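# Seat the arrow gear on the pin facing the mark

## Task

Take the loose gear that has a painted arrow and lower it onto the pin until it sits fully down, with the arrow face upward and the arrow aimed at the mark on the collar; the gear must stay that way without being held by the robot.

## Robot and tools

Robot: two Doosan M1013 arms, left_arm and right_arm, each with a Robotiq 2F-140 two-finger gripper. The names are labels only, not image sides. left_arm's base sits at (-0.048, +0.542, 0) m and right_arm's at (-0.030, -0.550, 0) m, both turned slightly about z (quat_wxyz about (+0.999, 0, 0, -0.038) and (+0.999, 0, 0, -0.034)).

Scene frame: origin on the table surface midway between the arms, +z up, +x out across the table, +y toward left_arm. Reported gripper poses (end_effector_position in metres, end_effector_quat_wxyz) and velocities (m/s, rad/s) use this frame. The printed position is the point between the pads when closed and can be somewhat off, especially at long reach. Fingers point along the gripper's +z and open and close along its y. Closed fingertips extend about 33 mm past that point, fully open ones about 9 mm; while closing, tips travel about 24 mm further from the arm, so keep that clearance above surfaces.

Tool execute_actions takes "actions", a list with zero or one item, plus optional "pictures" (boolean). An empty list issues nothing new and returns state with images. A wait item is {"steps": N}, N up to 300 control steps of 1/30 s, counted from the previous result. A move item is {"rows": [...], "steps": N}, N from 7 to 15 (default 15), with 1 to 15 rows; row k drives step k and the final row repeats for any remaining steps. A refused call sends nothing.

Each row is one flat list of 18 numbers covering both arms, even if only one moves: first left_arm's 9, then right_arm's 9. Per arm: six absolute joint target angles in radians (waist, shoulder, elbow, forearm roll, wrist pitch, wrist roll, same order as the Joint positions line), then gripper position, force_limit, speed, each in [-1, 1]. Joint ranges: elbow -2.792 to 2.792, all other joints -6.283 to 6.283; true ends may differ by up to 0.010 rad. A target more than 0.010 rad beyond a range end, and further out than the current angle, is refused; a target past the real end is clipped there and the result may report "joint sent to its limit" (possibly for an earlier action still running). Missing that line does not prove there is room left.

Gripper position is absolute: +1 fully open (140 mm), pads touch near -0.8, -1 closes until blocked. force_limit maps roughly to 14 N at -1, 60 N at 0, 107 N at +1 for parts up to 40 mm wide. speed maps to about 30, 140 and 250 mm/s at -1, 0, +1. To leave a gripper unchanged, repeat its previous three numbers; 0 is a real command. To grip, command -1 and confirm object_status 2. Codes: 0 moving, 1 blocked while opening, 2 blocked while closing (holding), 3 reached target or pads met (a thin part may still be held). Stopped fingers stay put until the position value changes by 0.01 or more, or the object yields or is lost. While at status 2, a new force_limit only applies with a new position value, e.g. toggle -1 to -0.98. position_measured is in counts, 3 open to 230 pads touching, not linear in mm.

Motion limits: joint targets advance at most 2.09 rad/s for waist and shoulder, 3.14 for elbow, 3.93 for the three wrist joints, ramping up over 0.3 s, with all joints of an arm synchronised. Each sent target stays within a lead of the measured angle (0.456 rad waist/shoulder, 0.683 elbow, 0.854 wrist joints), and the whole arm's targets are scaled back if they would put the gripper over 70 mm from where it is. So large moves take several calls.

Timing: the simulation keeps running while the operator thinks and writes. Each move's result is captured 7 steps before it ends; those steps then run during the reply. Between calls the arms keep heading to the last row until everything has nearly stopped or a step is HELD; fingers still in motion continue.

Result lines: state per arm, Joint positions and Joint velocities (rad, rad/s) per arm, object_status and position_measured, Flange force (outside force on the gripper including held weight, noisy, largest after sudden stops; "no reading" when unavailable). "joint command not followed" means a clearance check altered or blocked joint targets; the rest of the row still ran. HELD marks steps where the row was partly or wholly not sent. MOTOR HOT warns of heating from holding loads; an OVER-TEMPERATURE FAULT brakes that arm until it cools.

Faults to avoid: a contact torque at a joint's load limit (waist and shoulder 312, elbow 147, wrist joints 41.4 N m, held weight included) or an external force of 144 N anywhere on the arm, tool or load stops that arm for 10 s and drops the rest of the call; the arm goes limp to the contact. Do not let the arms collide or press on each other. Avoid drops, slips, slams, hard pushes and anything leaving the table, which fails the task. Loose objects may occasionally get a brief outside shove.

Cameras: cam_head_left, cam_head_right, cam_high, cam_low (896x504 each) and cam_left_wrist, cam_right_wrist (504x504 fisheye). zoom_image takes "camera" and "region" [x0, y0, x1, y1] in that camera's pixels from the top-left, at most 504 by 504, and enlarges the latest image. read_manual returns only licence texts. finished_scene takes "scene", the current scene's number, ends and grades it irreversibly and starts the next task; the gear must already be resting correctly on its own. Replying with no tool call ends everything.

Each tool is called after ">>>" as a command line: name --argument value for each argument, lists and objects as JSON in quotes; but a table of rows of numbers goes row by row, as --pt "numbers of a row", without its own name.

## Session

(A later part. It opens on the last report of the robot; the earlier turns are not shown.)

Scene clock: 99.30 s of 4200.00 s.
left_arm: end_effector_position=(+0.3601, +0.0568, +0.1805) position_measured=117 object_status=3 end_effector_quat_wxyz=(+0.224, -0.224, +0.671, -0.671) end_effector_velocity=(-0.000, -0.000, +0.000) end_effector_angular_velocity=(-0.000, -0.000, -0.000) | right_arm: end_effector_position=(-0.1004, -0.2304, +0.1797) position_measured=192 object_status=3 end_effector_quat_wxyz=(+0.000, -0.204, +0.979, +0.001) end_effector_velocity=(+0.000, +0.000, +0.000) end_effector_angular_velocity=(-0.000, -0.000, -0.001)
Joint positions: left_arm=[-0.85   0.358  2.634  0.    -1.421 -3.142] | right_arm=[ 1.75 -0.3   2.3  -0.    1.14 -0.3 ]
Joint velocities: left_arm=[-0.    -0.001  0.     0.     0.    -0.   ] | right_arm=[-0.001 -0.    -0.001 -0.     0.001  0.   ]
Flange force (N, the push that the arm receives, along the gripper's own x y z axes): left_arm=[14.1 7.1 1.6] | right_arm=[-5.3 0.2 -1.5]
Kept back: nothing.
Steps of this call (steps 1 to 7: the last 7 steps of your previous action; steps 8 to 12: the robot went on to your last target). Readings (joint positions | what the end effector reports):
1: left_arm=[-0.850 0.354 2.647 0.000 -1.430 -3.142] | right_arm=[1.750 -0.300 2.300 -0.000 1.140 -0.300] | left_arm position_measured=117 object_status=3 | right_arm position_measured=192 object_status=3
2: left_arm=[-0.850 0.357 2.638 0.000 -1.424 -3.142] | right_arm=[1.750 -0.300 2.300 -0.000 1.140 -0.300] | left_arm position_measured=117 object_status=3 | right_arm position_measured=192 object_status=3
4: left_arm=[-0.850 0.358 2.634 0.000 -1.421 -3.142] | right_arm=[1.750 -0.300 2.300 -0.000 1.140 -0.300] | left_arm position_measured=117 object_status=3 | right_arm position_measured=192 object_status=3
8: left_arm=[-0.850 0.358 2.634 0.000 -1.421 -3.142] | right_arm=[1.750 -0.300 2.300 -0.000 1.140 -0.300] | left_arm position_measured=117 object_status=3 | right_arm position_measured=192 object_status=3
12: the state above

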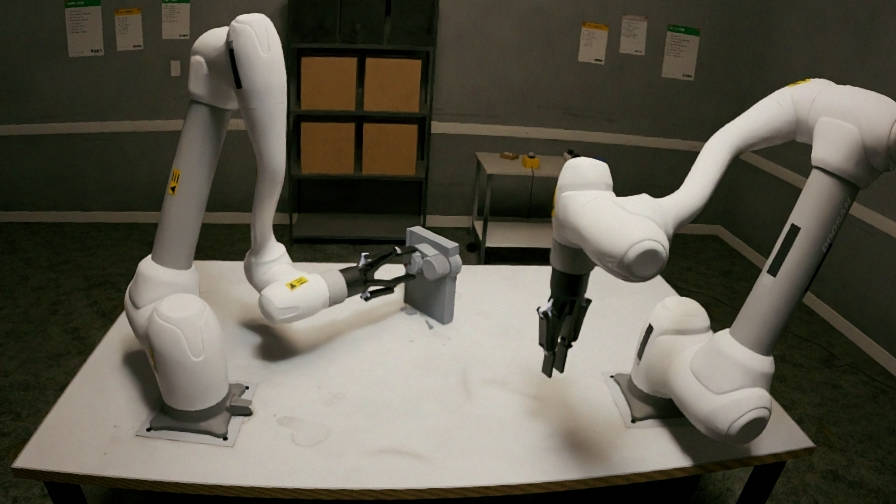

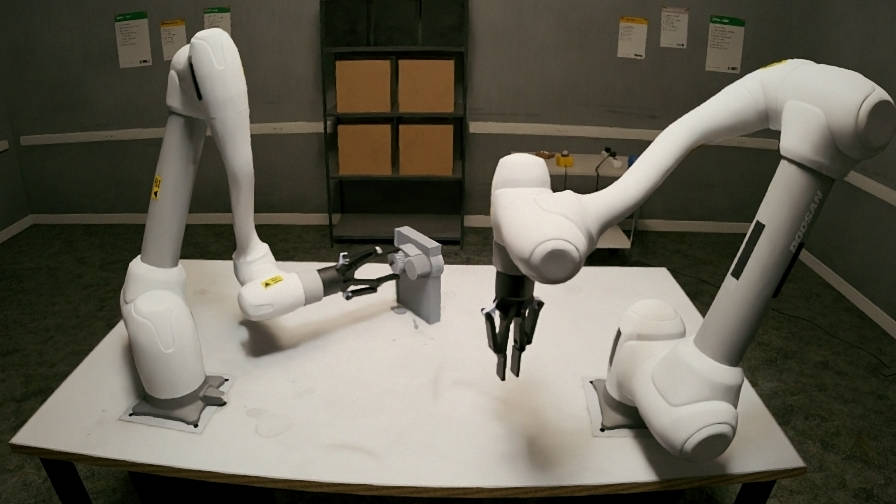

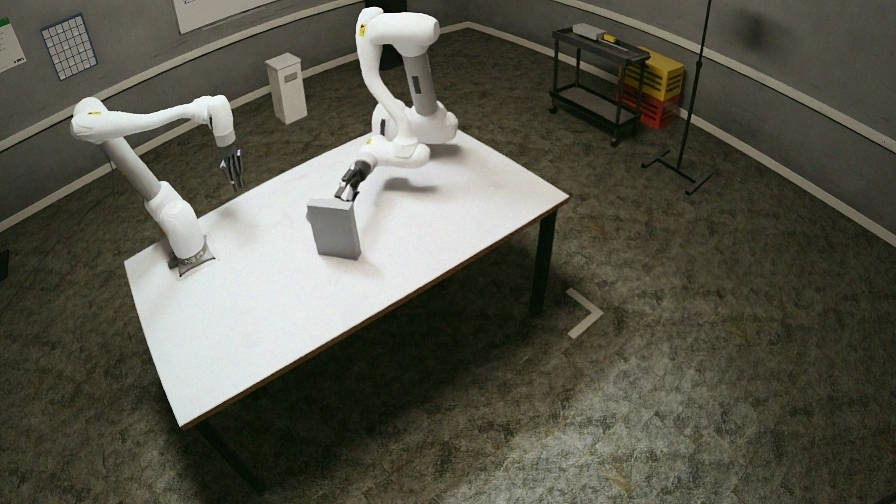

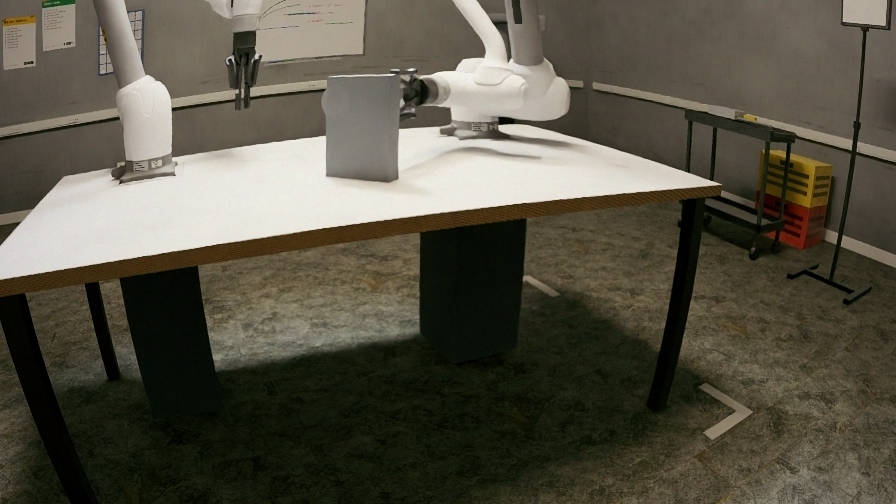

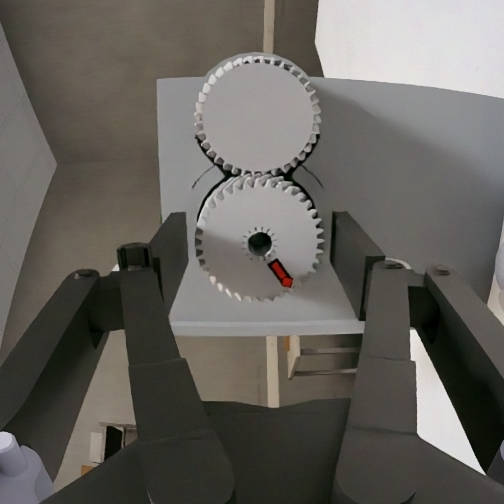

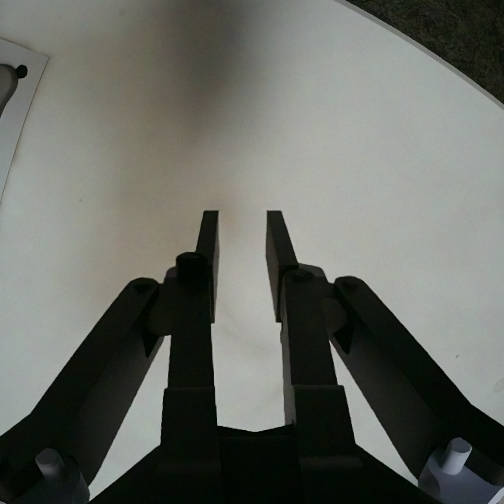

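>>> execute_actions --actions '[{"rows":[[-0.8503,0.3586,2.6306,0,-1.4184,-3.1416,-1,-0.5,-0.6,1.75,-0.3,2.3,0,1.14,-0.3,-0.5,0,0]],"steps":15}]'

>>> execute_actions --actions '[{"rows":[[-0.8503,0.3581,2.6324,0,-1.4197,-3.1543,-1,-0.5,-0.6,1.75,-0.3,2.3,0,1.14,-0.3,-0.5,0,0],[-0.8503,0.3577,2.6342,0,-1.4211,-3.167,-1,-0.5,-0.6,1.75,-0.3,2.3,0,1.14,-0.3,-0.5,0,0],[-0.8503,0.3572,2.6359,0,-1.4224,-3.1797,-1,-0.5,-0.6,1.75,-0.3,2.3,0,1.14,-0.3,-0.5,0,0],[-0.8503,0.3568,2.6377,0,-1.4237,-3.1924,-1,-0.5,-0.6,1.75,-0.3,2.3,0,1.14,-0.3,-0.5,0,0],[-0.8503,0.3563,2.6395,0,-1.425,-3.2051,-1,-0.5,-0.6,1.75,-0.3,2.3,0,1.14,-0.3,-0.5,0,0],[-0.8503,0.3559,2.6413,0,-1.4264,-3.2178,-1,-0.5,-0.6,1.75,-0.3,2.3,0,1.14,-0.3,-0.5,0,0],[-0.8503,0.3554,2.6431,0,-1.4277,-3.2305,-1,-0.5,-0.6,1.75,-0.3,2.3,0,1.14,-0.3,-0.5,0,0],[-0.8503,0.355,2.6448,0,-1.429,-3.2432,-1,-0.5,-0.6,1.75,-0.3,2.3,0,1.14,-0.3,-0.5,0,0],[-0.8503,0.3545,2.6466,0,-1.4304,-3.2559,-1,-0.5,-0.6,1.75,-0.3,2.3,0,1.14,-0.3,-0.5,0,0],[-0.8503,0.3541,2.6484,0,-1.4317,-3.2686,-1,-0.5,-0.6,1.75,-0.3,2.3,0,1.14,-0.3,-0.5,0,0],[-0.8503,0.3536,2.6502,0,-1.433,-3.2813,-1,-0.5,-0.6,1.75,-0.3,2.3,0,1.14,-0.3,-0.5,0,0],[-0.8503,0.3532,2.652,0,-1.4344,-3.294,-1,-0.5,-0.6,1.75,-0.3,2.3,0,1.14,-0.3,-0.5,0,0],[-0.8503,0.3527,2.6537,0,-1.4357,-3.3067,-1,-0.5,-0.6,1.75,-0.3,2.3,0,1.14,-0.3,-0.5,0,0],[-0.8503,0.3523,2.6555,0,-1.437,-3.3194,-1,-0.5,-0.6,1.75,-0.3,2.3,0,1.14,-0.3,-0.5,0,0]],"steps":15}]'

>>> execute_actions --actions '[{"steps":14}]' --pictures true

>>> zoom_image --camera "cam_left_wrist" --region '[160,140,360,340]'

Scene clock: 100.33 s of 4200.00 s.
left_arm: end_effector_position=(+0.3613, +0.0552, +0.1806) position_measured=138 object_status=0 end_effector_quat_wxyz=(+0.224, -0.224, +0.671, -0.671) end_effector_velocity=(-0.000, +0.000, -0.001) end_effector_angular_velocity=(+0.001, +0.001, -0.000) | right_arm: end_effector_position=(-0.1004, -0.2304, +0.1797) position_measured=192 object_status=3 end_effector_quat_wxyz=(+0.000, -0.204, +0.979, +0.001) end_effector_velocity=(+0.000, +0.000, +0.000) end_effector_angular_velocity=(+0.001, +0.000, -0.002)
Joint positions: left_arm=[-0.85   0.359  2.631 -0.    -1.418 -3.142] | right_arm=[ 1.75 -0.3   2.3  -0.    1.14 -0.3 ]
Joint velocities: left_arm=[-0.    -0.     0.001  0.     0.001 -0.   ] | right_arm=[-0.001  0.    -0.001  0.    -0.     0.   ]
Flange force (N, the push that the arm receives, along the gripper's own x y z axes): left_arm=[14.3 -2.2 -4.2] | right_arm=[-3.7 -1.5 -2.7]
Steps of this call (steps 1 to 23: the robot went on to your last target; steps 24 to 31: the first 8 steps of this action). Readings (joint positions | what the end effector reports):
24: left_arm=[-0.850 0.358 2.634 -0.000 -1.421 -3.142] | right_arm=[1.750 -0.300 2.300 -0.000 1.140 -0.300] | left_arm position_measured=117 object_status=0 | right_arm position_measured=192 object_status=3
25: left_arm=[-0.850 0.358 2.632 -0.000 -1.420 -3.142] | right_arm=[1.750 -0.300 2.300 -0.000 1.140 -0.300] | left_arm position_measured=118 object_status=0 | right_arm position_measured=192 object_status=3
27: left_arm=[-0.850 0.359 2.631 -0.000 -1.418 -3.142] | right_arm=[1.750 -0.300 2.300 -0.000 1.140 -0.300] | left_arm position_measured=126 object_status=0 | right_arm position_measured=192 object_status=3
31: the state above

Scene clock: 100.83 s of 4200.00 s.
left_arm: end_effector_position=(+0.3577, +0.0601, +0.1804) position_measured=138 object_status=2 end_effector_quat_wxyz=(+0.198, -0.250, +0.662, -0.679) end_effector_velocity=(-0.019, +0.024, -0.003) end_effector_angular_velocity=(-0.220, +0.302, +0.000) | right_arm: end_effector_position=(-0.1004, -0.2304, +0.1797) position_measured=192 object_status=3 end_effector_quat_wxyz=(+0.000, -0.204, +0.979, +0.001) end_effector_velocity=(-0.001, -0.000, -0.000) end_effector_angular_velocity=(+0.000, -0.000, +0.002)
Joint positions: left_arm=[-0.85   0.356  2.641 -0.    -1.426 -3.219] | right_arm=[ 1.75 -0.3   2.3  -0.    1.14 -0.3 ]
Joint velocities: left_arm=[-0.002 -0.012  0.055 -0.002 -0.038 -0.373] | right_arm=[ 0.002  0.     0.001 -0.    -0.001 -0.   ]
Flange force (N, the push that the arm receives, along the gripper's own x y z axes): left_arm=[20.2 0.1 5.1] | right_arm=[-0.8 1.9 -2.2]
Steps of this call (steps 1 to 7: the last 7 steps of your previous action; steps 8 to 15: the first 8 steps of this action). Readings (joint positions | what the end effector reports):
8: left_arm=[-0.850 0.359 2.631 -0.000 -1.418 -3.142] | right_arm=[1.750 -0.300 2.300 -0.000 1.140 -0.300] | left_arm position_measured=138 object_status=2 | right_arm position_measured=192 object_status=3
9: left_arm=[-0.850 0.358 2.631 -0.000 -1.419 -3.147] | right_arm=[1.750 -0.300 2.300 -0.000 1.140 -0.300] | left_arm position_measured=138 object_status=2 | right_arm position_measured=192 object_status=3
11: left_arm=[-0.850 0.358 2.634 -0.000 -1.421 -3.169] | right_arm=[1.750 -0.300 2.300 -0.000 1.140 -0.300] | left_arm position_measured=138 object_status=2 | right_arm position_measured=192 object_status=3
15: the state above

Scene clock: 101.30 s of 4200.00 s.
left_arm: end_effector_position=(+0.3529, +0.0664, +0.1804) position_measured=138 object_status=2 end_effector_quat_wxyz=(+0.163, -0.283, +0.648, -0.688) end_effector_velocity=(+0.000, +0.001, -0.001) end_effector_angular_velocity=(+0.001, +0.002, +0.002) | right_arm: end_effector_position=(-0.1004, -0.2304, +0.1797) position_measured=192 object_status=3 end_effector_quat_wxyz=(+0.000, -0.204, +0.979, +0.001) end_effector_velocity=(-0.000, +0.001, +0.001) end_effector_angular_velocity=(+0.003, +0.001, -0.001)
Joint positions: left_arm=[-0.85   0.352  2.655 -0.    -1.437 -3.319] | right_arm=[ 1.75 -0.3   2.3  -0.    1.14 -0.3 ]
Joint velocities: left_arm=[ 0.     0.001  0.001 -0.001 -0.001 -0.001] | right_arm=[-0.    -0.    -0.001  0.    -0.001 -0.   ]
Flange force (N, the push that the arm receives, along the gripper's own x y z axes): left_arm=[12.3 14.6 0.9] | right_arm=[-3.0 -1.3 -2.8]
Kept back: nothing.
Steps of this call (steps 1 to 7: the last 7 steps of your previous action; steps 8 to 14: the robot went on to your last target). Readings (joint positions | what the end effector reports):
1: left_arm=[-0.850 0.355 2.643 -0.000 -1.428 -3.231] | right_arm=[1.750 -0.300 2.300 -0.000 1.140 -0.300] | left_arm position_measured=138 object_status=2 | right_arm position_measured=192 object_status=3
2: left_arm=[-0.850 0.355 2.645 -0.000 -1.429 -3.244] | right_arm=[1.750 -0.300 2.300 -0.000 1.140 -0.300] | left_arm position_measured=138 object_status=2 | right_arm position_measured=192 object_status=3
4: left_arm=[-0.850 0.354 2.649 -0.000 -1.432 -3.270] | right_arm=[1.750 -0.300 2.300 -0.000 1.140 -0.300] | left_arm position_measured=138 object_status=2 | right_arm position_measured=192 object_status=3
8: left_arm=[-0.850 0.352 2.655 -0.000 -1.437 -3.316] | right_arm=[1.750 -0.300 2.300 -0.000 1.140 -0.300] | left_arm position_measured=138 object_status=2 | right_arm position_measured=192 object_status=3
14: the state above

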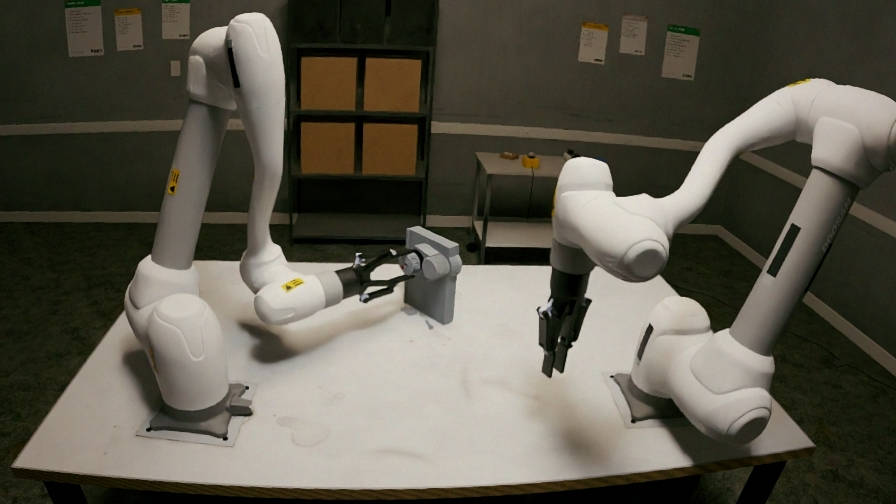

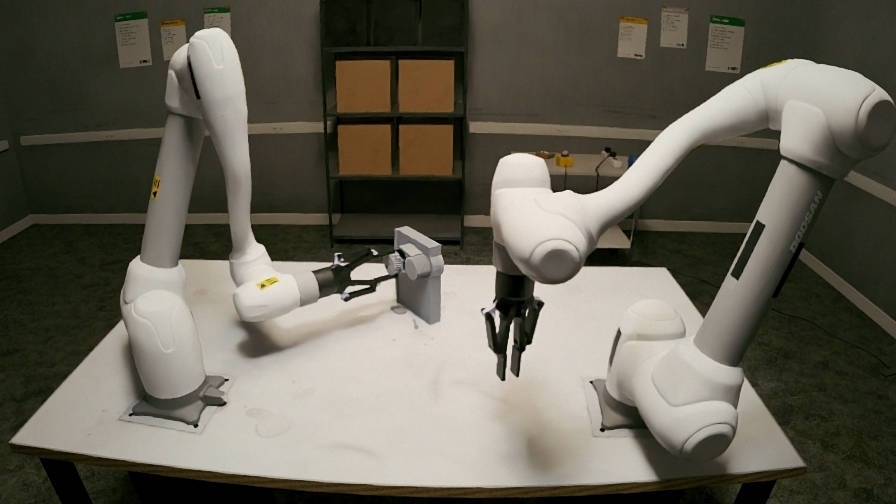

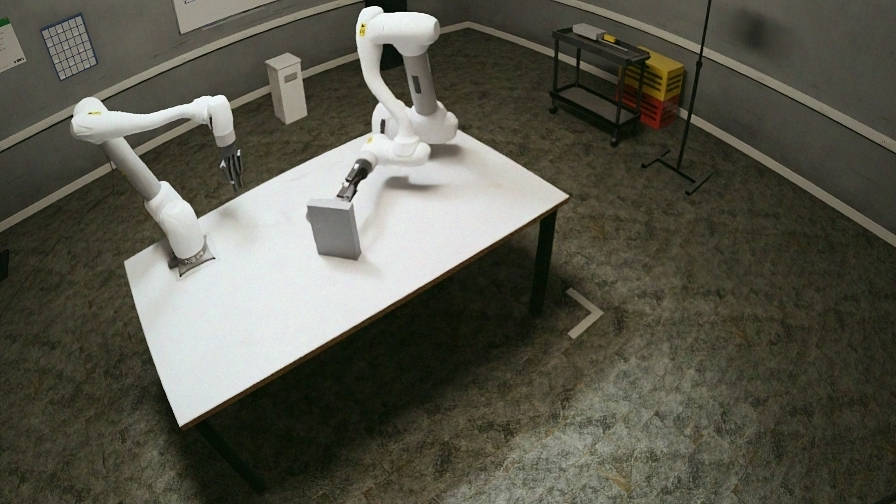

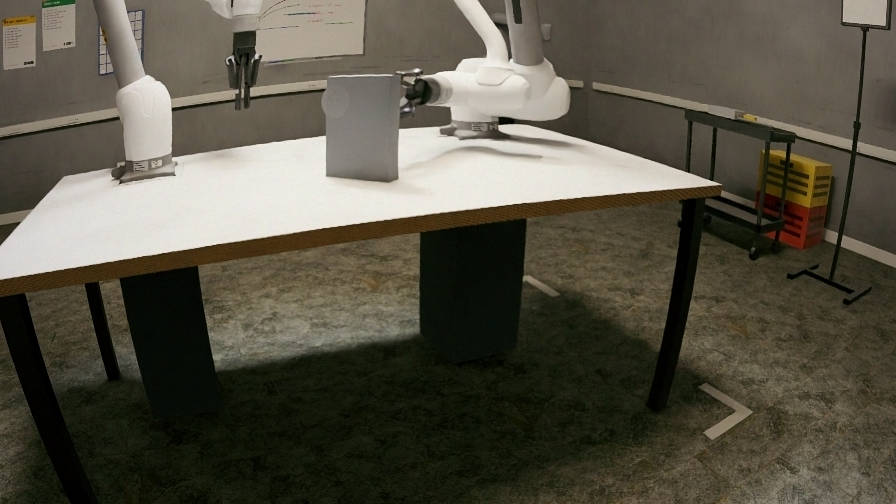

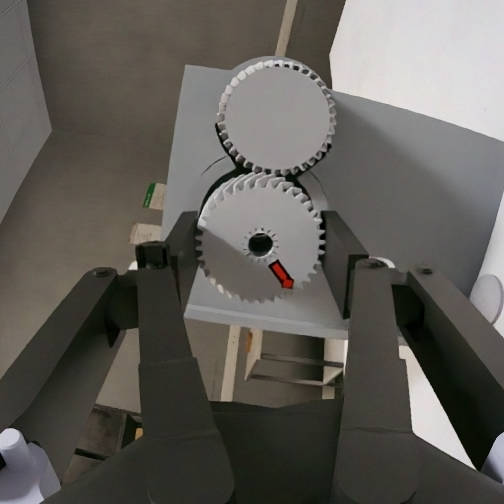

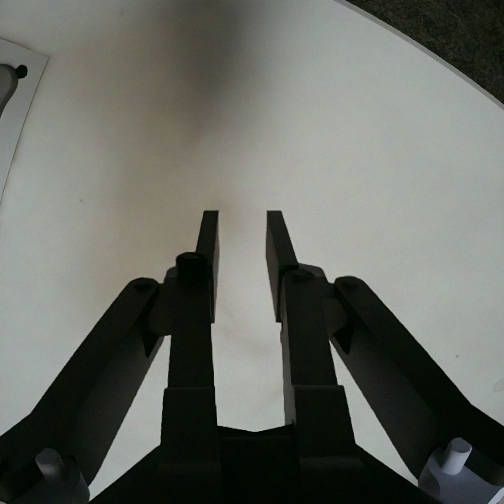

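Region (160, 140, 360, 340) of cam_left_wrist's 504x504 image, scaled by 2.520, with more detail than that image has.

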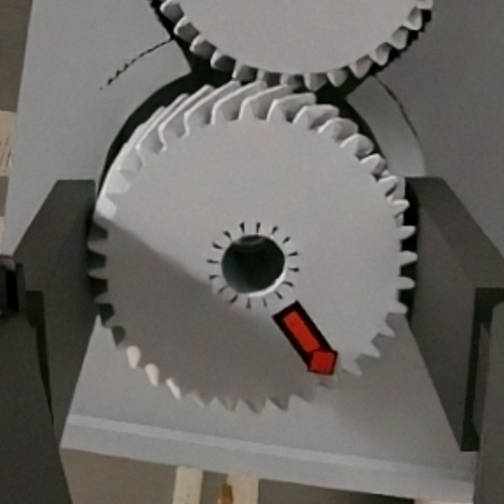

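>>> execute_actions --actions '[{"rows":[[-0.8503,0.3523,2.6555,0,-1.437,-3.4847,-1,-0.5,-0.6,1.75,-0.3,2.3,0,1.14,-0.3,-0.5,0,0]],"steps":10}]'

>>> execute_actions --actions '[{"rows":[[-0.8503,0.3527,2.6537,0,-1.4357,-3.472,-1,-0.5,-0.6,1.75,-0.3,2.3,0,1.14,-0.3,-0.5,0,0],[-0.8503,0.3532,2.652,0,-1.4344,-3.4593,-1,-0.5,-0.6,1.75,-0.3,2.3,0,1.14,-0.3,-0.5,0,0],[-0.8503,0.3536,2.6502,0,-1.433,-3.4466,-1,-0.5,-0.6,1.75,-0.3,2.3,0,1.14,-0.3,-0.5,0,0],[-0.8503,0.3541,2.6484,0,-1.4317,-3.4339,-1,-0.5,-0.6,1.75,-0.3,2.3,0,1.14,-0.3,-0.5,0,0],[-0.8503,0.3545,2.6466,0,-1.4304,-3.4212,-1,-0.5,-0.6,1.75,-0.3,2.3,0,1.14,-0.3,-0.5,0,0],[-0.8503,0.355,2.6448,0,-1.429,-3.4085,-1,-0.5,-0.6,1.75,-0.3,2.3,0,1.14,-0.3,-0.5,0,0],[-0.8503,0.3554,2.6431,0,-1.4277,-3.3958,-1,-0.5,-0.6,1.75,-0.3,2.3,0,1.14,-0.3,-0.5,0,0],[-0.8503,0.3559,2.6413,0,-1.4264,-3.3831,-1,-0.5,-0.6,1.75,-0.3,2.3,0,1.14,-0.3,-0.5,0,0]],"steps":12}]'

>>> execute_actions --actions '[{"steps":12}]' --pictures true

>>> zoom_image --camera "cam_left_wrist" --region '[160,140,360,340]'

Scene clock: 102.10 s of 4200.00 s.
left_arm: end_effector_position=(+0.3529, +0.0664, +0.1804) position_measured=138 object_status=2 end_effector_quat_wxyz=(+0.154, -0.292, +0.644, -0.690) end_effector_velocity=(-0.001, -0.001, -0.001) end_effector_angular_velocity=(-0.487, +0.651, -0.003) | right_arm: end_effector_position=(-0.1004, -0.2304, +0.1797) position_measured=192 object_status=3 end_effector_quat_wxyz=(+0.000, -0.204, +0.979, +0.001) end_effector_velocity=(-0.000, +0.000, -0.000) end_effector_angular_velocity=(+0.001, +0.000, +0.001)
Joint positions: left_arm=[-0.85   0.352  2.656  0.    -1.437 -3.348] | right_arm=[ 1.75 -0.3   2.3  -0.    1.14 -0.3 ]
Joint velocities: left_arm=[-0.001  0.001  0.     0.002 -0.    -0.813] | right_arm=[ 0.001  0.     0.001  0.    -0.002 -0.   ]
Flange force (N, the push that the arm receives, along the gripper's own x y z axes): left_arm=[11.6 16.6 0.6] | right_arm=[-4.1 0.2 -0.6]
Steps of this call (steps 1 to 21: the robot went on to your last target; steps 22 to 24: the first 3 steps of this action). Readings (joint positions | what the end effector reports):
22: left_arm=[-0.850 0.352 2.656 0.000 -1.437 -3.320] | right_arm=[1.750 -0.300 2.300 -0.000 1.140 -0.300] | left_arm position_measured=138 object_status=2 | right_arm position_measured=192 object_status=3
23: left_arm=[-0.850 0.352 2.656 0.000 -1.437 -3.327] | right_arm=[1.750 -0.300 2.300 -0.000 1.140 -0.300] | left_arm position_measured=138 object_status=2 | right_arm position_measured=192 object_status=3
24: the state above

Scene clock: 102.50 s of 4200.00 s.
left_arm: end_effector_position=(+0.3547, +0.0640, +0.1805) position_measured=138 object_status=2 end_effector_quat_wxyz=(-0.120, +0.323, -0.629, +0.697) end_effector_velocity=(+0.019, -0.023, -0.002) end_effector_angular_velocity=(+0.224, -0.292, +0.003) | right_arm: end_effector_position=(-0.1004, -0.2304, +0.1797) position_measured=192 object_status=3 end_effector_quat_wxyz=(+0.000, -0.204, +0.979, +0.001) end_effector_velocity=(+0.000, -0.000, +0.000) end_effector_angular_velocity=(-0.000, +0.000, -0.001)
Joint positions: left_arm=[-0.85   0.354  2.65   0.    -1.433 -3.445] | right_arm=[ 1.75 -0.3   2.3  -0.    1.14 -0.3 ]
Joint velocities: left_arm=[ 0.002  0.016 -0.053 -0.001  0.041  0.368] | right_arm=[-0. -0.  0.  0.  0.  0.]
Flange force (N, the push that the arm receives, along the gripper's own x y z axes): left_arm=[6.9 22.9 1.9] | right_arm=[-2.5 0.0 -1.1]
Steps of this call (steps 1 to 7: the last 7 steps of your previous action; steps 8 to 12: the first 5 steps of this action). Readings (joint positions | what the end effector reports):
8: left_arm=[-0.850 0.352 2.656 0.000 -1.437 -3.485] | right_arm=[1.750 -0.300 2.300 -0.000 1.140 -0.300] | left_arm position_measured=138 object_status=2 | right_arm position_measured=192 object_status=3
9: left_arm=[-0.850 0.352 2.655 0.000 -1.437 -3.480] | right_arm=[1.750 -0.300 2.300 -0.000 1.140 -0.300] | left_arm position_measured=138 object_status=2 | right_arm position_measured=192 object_status=3
11: left_arm=[-0.850 0.353 2.652 0.000 -1.435 -3.458] | right_arm=[1.750 -0.300 2.300 -0.000 1.140 -0.300] | left_arm position_measured=138 object_status=2 | right_arm position_measured=192 object_status=3
12: the state above

Scene clock: 102.90 s of 4200.00 s.
left_arm: end_effector_position=(+0.3577, +0.0600, +0.1805) position_measured=138 object_status=2 end_effector_quat_wxyz=(+0.141, -0.303, +0.639, -0.693) end_effector_velocity=(+0.001, -0.000, -0.001) end_effector_angular_velocity=(+0.002, +0.002, +0.001) | right_arm: end_effector_position=(-0.1004, -0.2304, +0.1797) position_measured=192 object_status=3 end_effector_quat_wxyz=(+0.000, -0.204, +0.979, +0.001) end_effector_velocity=(+0.000, -0.000, -0.000) end_effector_angular_velocity=(-0.001, +0.000, -0.000)
Joint positions: left_arm=[-0.85   0.356  2.641  0.    -1.426 -3.383] | right_arm=[ 1.75 -0.3   2.3  -0.    1.14 -0.3 ]
Joint velocities: left_arm=[ 0.001  0.002 -0.001 -0.     0.002 -0.   ] | right_arm=[-0.  0.  0.  0.  0.  0.]
Flange force (N, the push that the arm receives, along the gripper's own x y z axes): left_arm=[13.5 11.0 -1.1] | right_arm=[-0.6 0.6 -2.7]
Kept back: nothing.
Steps of this call (steps 1 to 7: the last 7 steps of your previous action; steps 8 to 12: the robot went on to your last target). Readings (joint positions | what the end effector reports):
1: left_arm=[-0.850 0.354 2.648 0.000 -1.432 -3.433] | right_arm=[1.750 -0.300 2.300 -0.000 1.140 -0.300] | left_arm position_measured=138 object_status=2 | right_arm position_measured=192 object_status=3
2: left_arm=[-0.850 0.355 2.646 0.000 -1.430 -3.420] | right_arm=[1.750 -0.300 2.300 -0.000 1.140 -0.300] | left_arm position_measured=138 object_status=2 | right_arm position_measured=192 object_status=3
4: left_arm=[-0.850 0.355 2.643 0.000 -1.428 -3.395] | right_arm=[1.750 -0.300 2.300 -0.000 1.140 -0.300] | left_arm position_measured=138 object_status=2 | right_arm position_measured=192 object_status=3
8: left_arm=[-0.850 0.356 2.641 0.000 -1.426 -3.383] | right_arm=[1.750 -0.300 2.300 -0.000 1.140 -0.300] | left_arm position_measured=138 object_status=2 | right_arm position_measured=192 object_status=3
12: the state above

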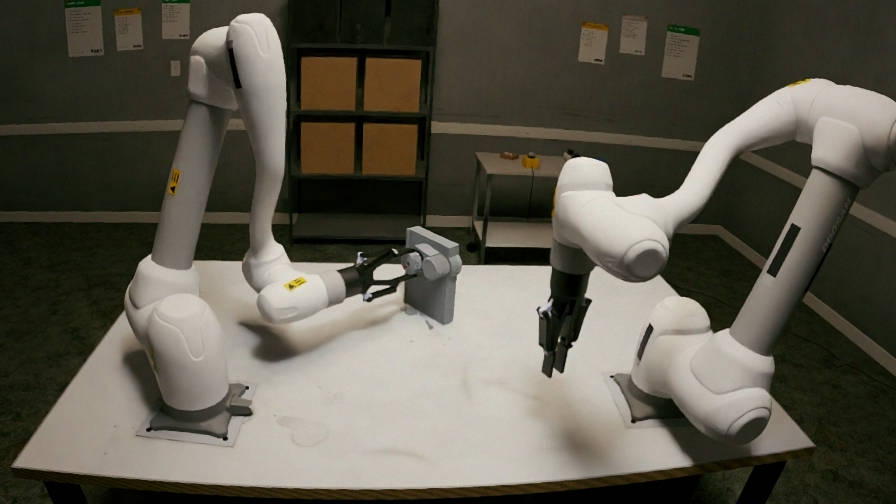

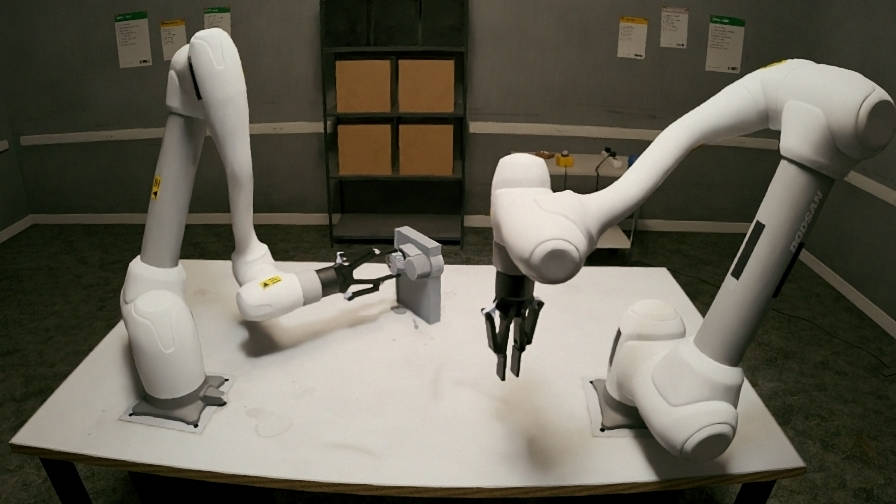

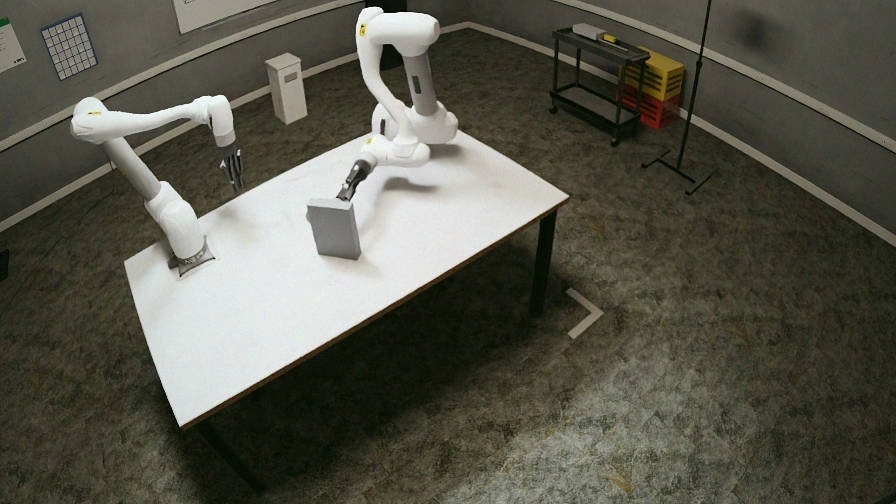

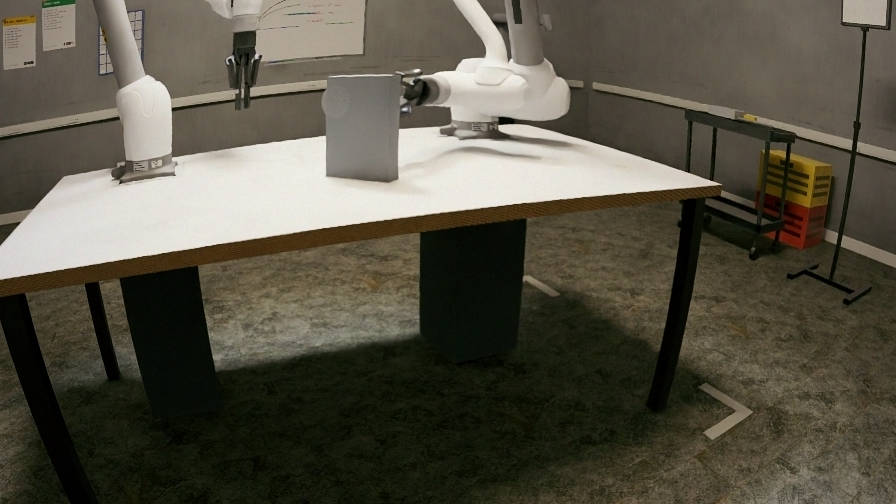

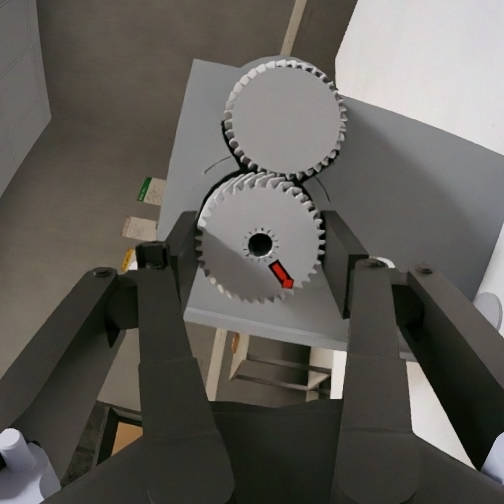

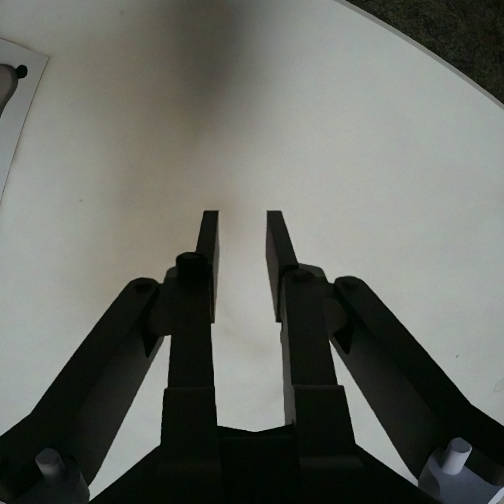

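Region (160, 140, 360, 340) of cam_left_wrist's 504x504 image, scaled by 2.520, with more detail than that image has.

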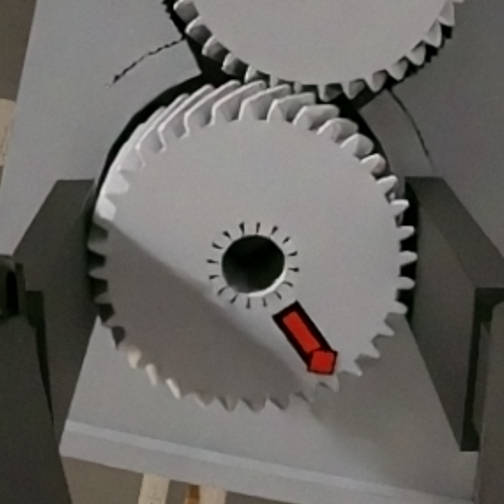

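>>> execute_actions --actions '[{"rows":[[-0.8503,0.3563,2.6395,0,-1.425,-3.3704,-1,-0.5,-0.6,1.75,-0.3,2.3,0,1.14,-0.3,-0.5,0,0],[-0.8503,0.3568,2.6377,0,-1.4237,-3.3577,-1,-0.5,-0.6,1.75,-0.3,2.3,0,1.14,-0.3,-0.5,0,0],[-0.8503,0.3572,2.6359,0,-1.4224,-3.345,-1,-0.5,-0.6,1.75,-0.3,2.3,0,1.14,-0.3,-0.5,0,0],[-0.8503,0.3577,2.6342,0,-1.4211,-3.3323,-1,-0.5,-0.6,1.75,-0.3,2.3,0,1.14,-0.3,-0.5,0,0],[-0.8503,0.3581,2.6324,0,-1.4197,-3.3196,-1,-0.5,-0.6,1.75,-0.3,2.3,0,1.14,-0.3,-0.5,0,0],[-0.8503,0.3586,2.6306,0,-1.4184,-3.3069,-1,-0.5,-0.6,1.75,-0.3,2.3,0,1.14,-0.3,-0.5,0,0],[-0.8503,0.3591,2.6288,0,-1.4171,-3.2942,-1,-0.5,-0.6,1.75,-0.3,2.3,0,1.14,-0.3,-0.5,0,0],[-0.8503,0.3596,2.627,0,-1.4158,-3.2815,-1,-0.5,-0.6,1.75,-0.3,2.3,0,1.14,-0.3,-0.5,0,0]],"steps":15}]'

>>> execute_actions --actions '[{"steps":10}]'

Scene clock: 103.57 s of 4200.00 s.
left_arm: end_effector_position=(+0.3614, +0.0551, +0.1806) position_measured=138 object_status=2 end_effector_quat_wxyz=(+0.168, -0.278, +0.650, -0.687) end_effector_velocity=(+0.018, -0.024, +0.001) end_effector_angular_velocity=(+0.223, -0.299, -0.001) | right_arm: end_effector_position=(-0.1004, -0.2304, +0.1797) position_measured=192 object_status=3 end_effector_quat_wxyz=(+0.000, -0.204, +0.979, +0.001) end_effector_velocity=(-0.000, +0.000, +0.000) end_effector_angular_velocity=(-0.001, +0.000, +0.001)
Joint positions: left_arm=[-0.85   0.359  2.63   0.    -1.418 -3.306] | right_arm=[ 1.75 -0.3   2.3  -0.    1.14 -0.3 ]
Joint velocities: left_arm=[ 0.     0.014 -0.053  0.001  0.037  0.373] | right_arm=[ 0.001  0.    -0.     0.     0.001  0.   ]
Flange force (N, the push that the arm receives, along the gripper's own x y z axes): left_arm=[10.8 6.7 1.7] | right_arm=[-6.4 1.2 -0.5]
Steps of this call (steps 1 to 12: the robot went on to your last target; steps 13 to 20: the first 8 steps of this action). Readings (joint positions | what the end effector reports):
13: left_arm=[-0.850 0.356 2.641 0.000 -1.426 -3.383] | right_arm=[1.750 -0.300 2.300 -0.000 1.140 -0.300] | left_arm position_measured=138 object_status=2 | right_arm position_measured=192 object_status=3
14: left_arm=[-0.850 0.356 2.641 0.000 -1.426 -3.377] | right_arm=[1.750 -0.300 2.300 -0.000 1.140 -0.300] | left_arm position_measured=138 object_status=2 | right_arm position_measured=192 object_status=3
16: left_arm=[-0.850 0.357 2.637 0.000 -1.424 -3.356] | right_arm=[1.750 -0.300 2.300 -0.000 1.140 -0.300] | left_arm position_measured=138 object_status=2 | right_arm position_measured=192 object_status=3
20: the state above

Scene clock: 103.90 s of 4200.00 s.
left_arm: end_effector_position=(+0.3625, +0.0536, +0.1806) position_measured=138 object_status=2 end_effector_quat_wxyz=(+0.176, -0.270, +0.653, -0.685) end_effector_velocity=(-0.001, -0.001, +0.001) end_effector_angular_velocity=(-0.001, -0.001, -0.002) | right_arm: end_effector_position=(-0.1004, -0.2304, +0.1797) position_measured=192 object_status=3 end_effector_quat_wxyz=(+0.000, -0.204, +0.979, +0.001) end_effector_velocity=(-0.000, -0.001, -0.001) end_effector_angular_velocity=(-0.002, -0.000, +0.001)
Joint positions: left_arm=[-0.85   0.36   2.627  0.    -1.416 -3.282] | right_arm=[ 1.75 -0.3   2.3  -0.    1.14 -0.3 ]
Joint velocities: left_arm=[-0.001 -0.001  0.     0.    -0.     0.   ] | right_arm=[0.001 0.    0.002 0.    0.    0.   ]
Flange force (N, the push that the arm receives, along the gripper's own x y z axes): left_arm=[12.1 0.7 0.3] | right_arm=[-3.9 1.3 0.1]
Kept back: nothing.
Steps of this call (steps 1 to 7: the last 7 steps of your previous action; steps 8 to 10: the robot went on to your last target). Readings (joint positions | what the end effector reports):
1: left_arm=[-0.850 0.359 2.629 0.000 -1.417 -3.293] | right_arm=[1.750 -0.300 2.300 -0.000 1.140 -0.300] | left_arm position_measured=138 object_status=2 | right_arm position_measured=192 object_status=3
2: left_arm=[-0.850 0.359 2.627 0.000 -1.416 -3.285] | right_arm=[1.750 -0.300 2.300 -0.000 1.140 -0.300] | left_arm position_measured=138 object_status=2 | right_arm position_measured=192 object_status=3
4: left_arm=[-0.850 0.360 2.627 0.000 -1.416 -3.282] | right_arm=[1.750 -0.300 2.300 -0.000 1.140 -0.300] | left_arm position_measured=138 object_status=2 | right_arm position_measured=192 object_status=3
8: left_arm=[-0.850 0.360 2.627 0.000 -1.416 -3.282] | right_arm=[1.750 -0.300 2.300 -0.000 1.140 -0.300] | left_arm position_measured=138 object_status=2 | right_arm position_measured=192 object_status=3
10: the state above


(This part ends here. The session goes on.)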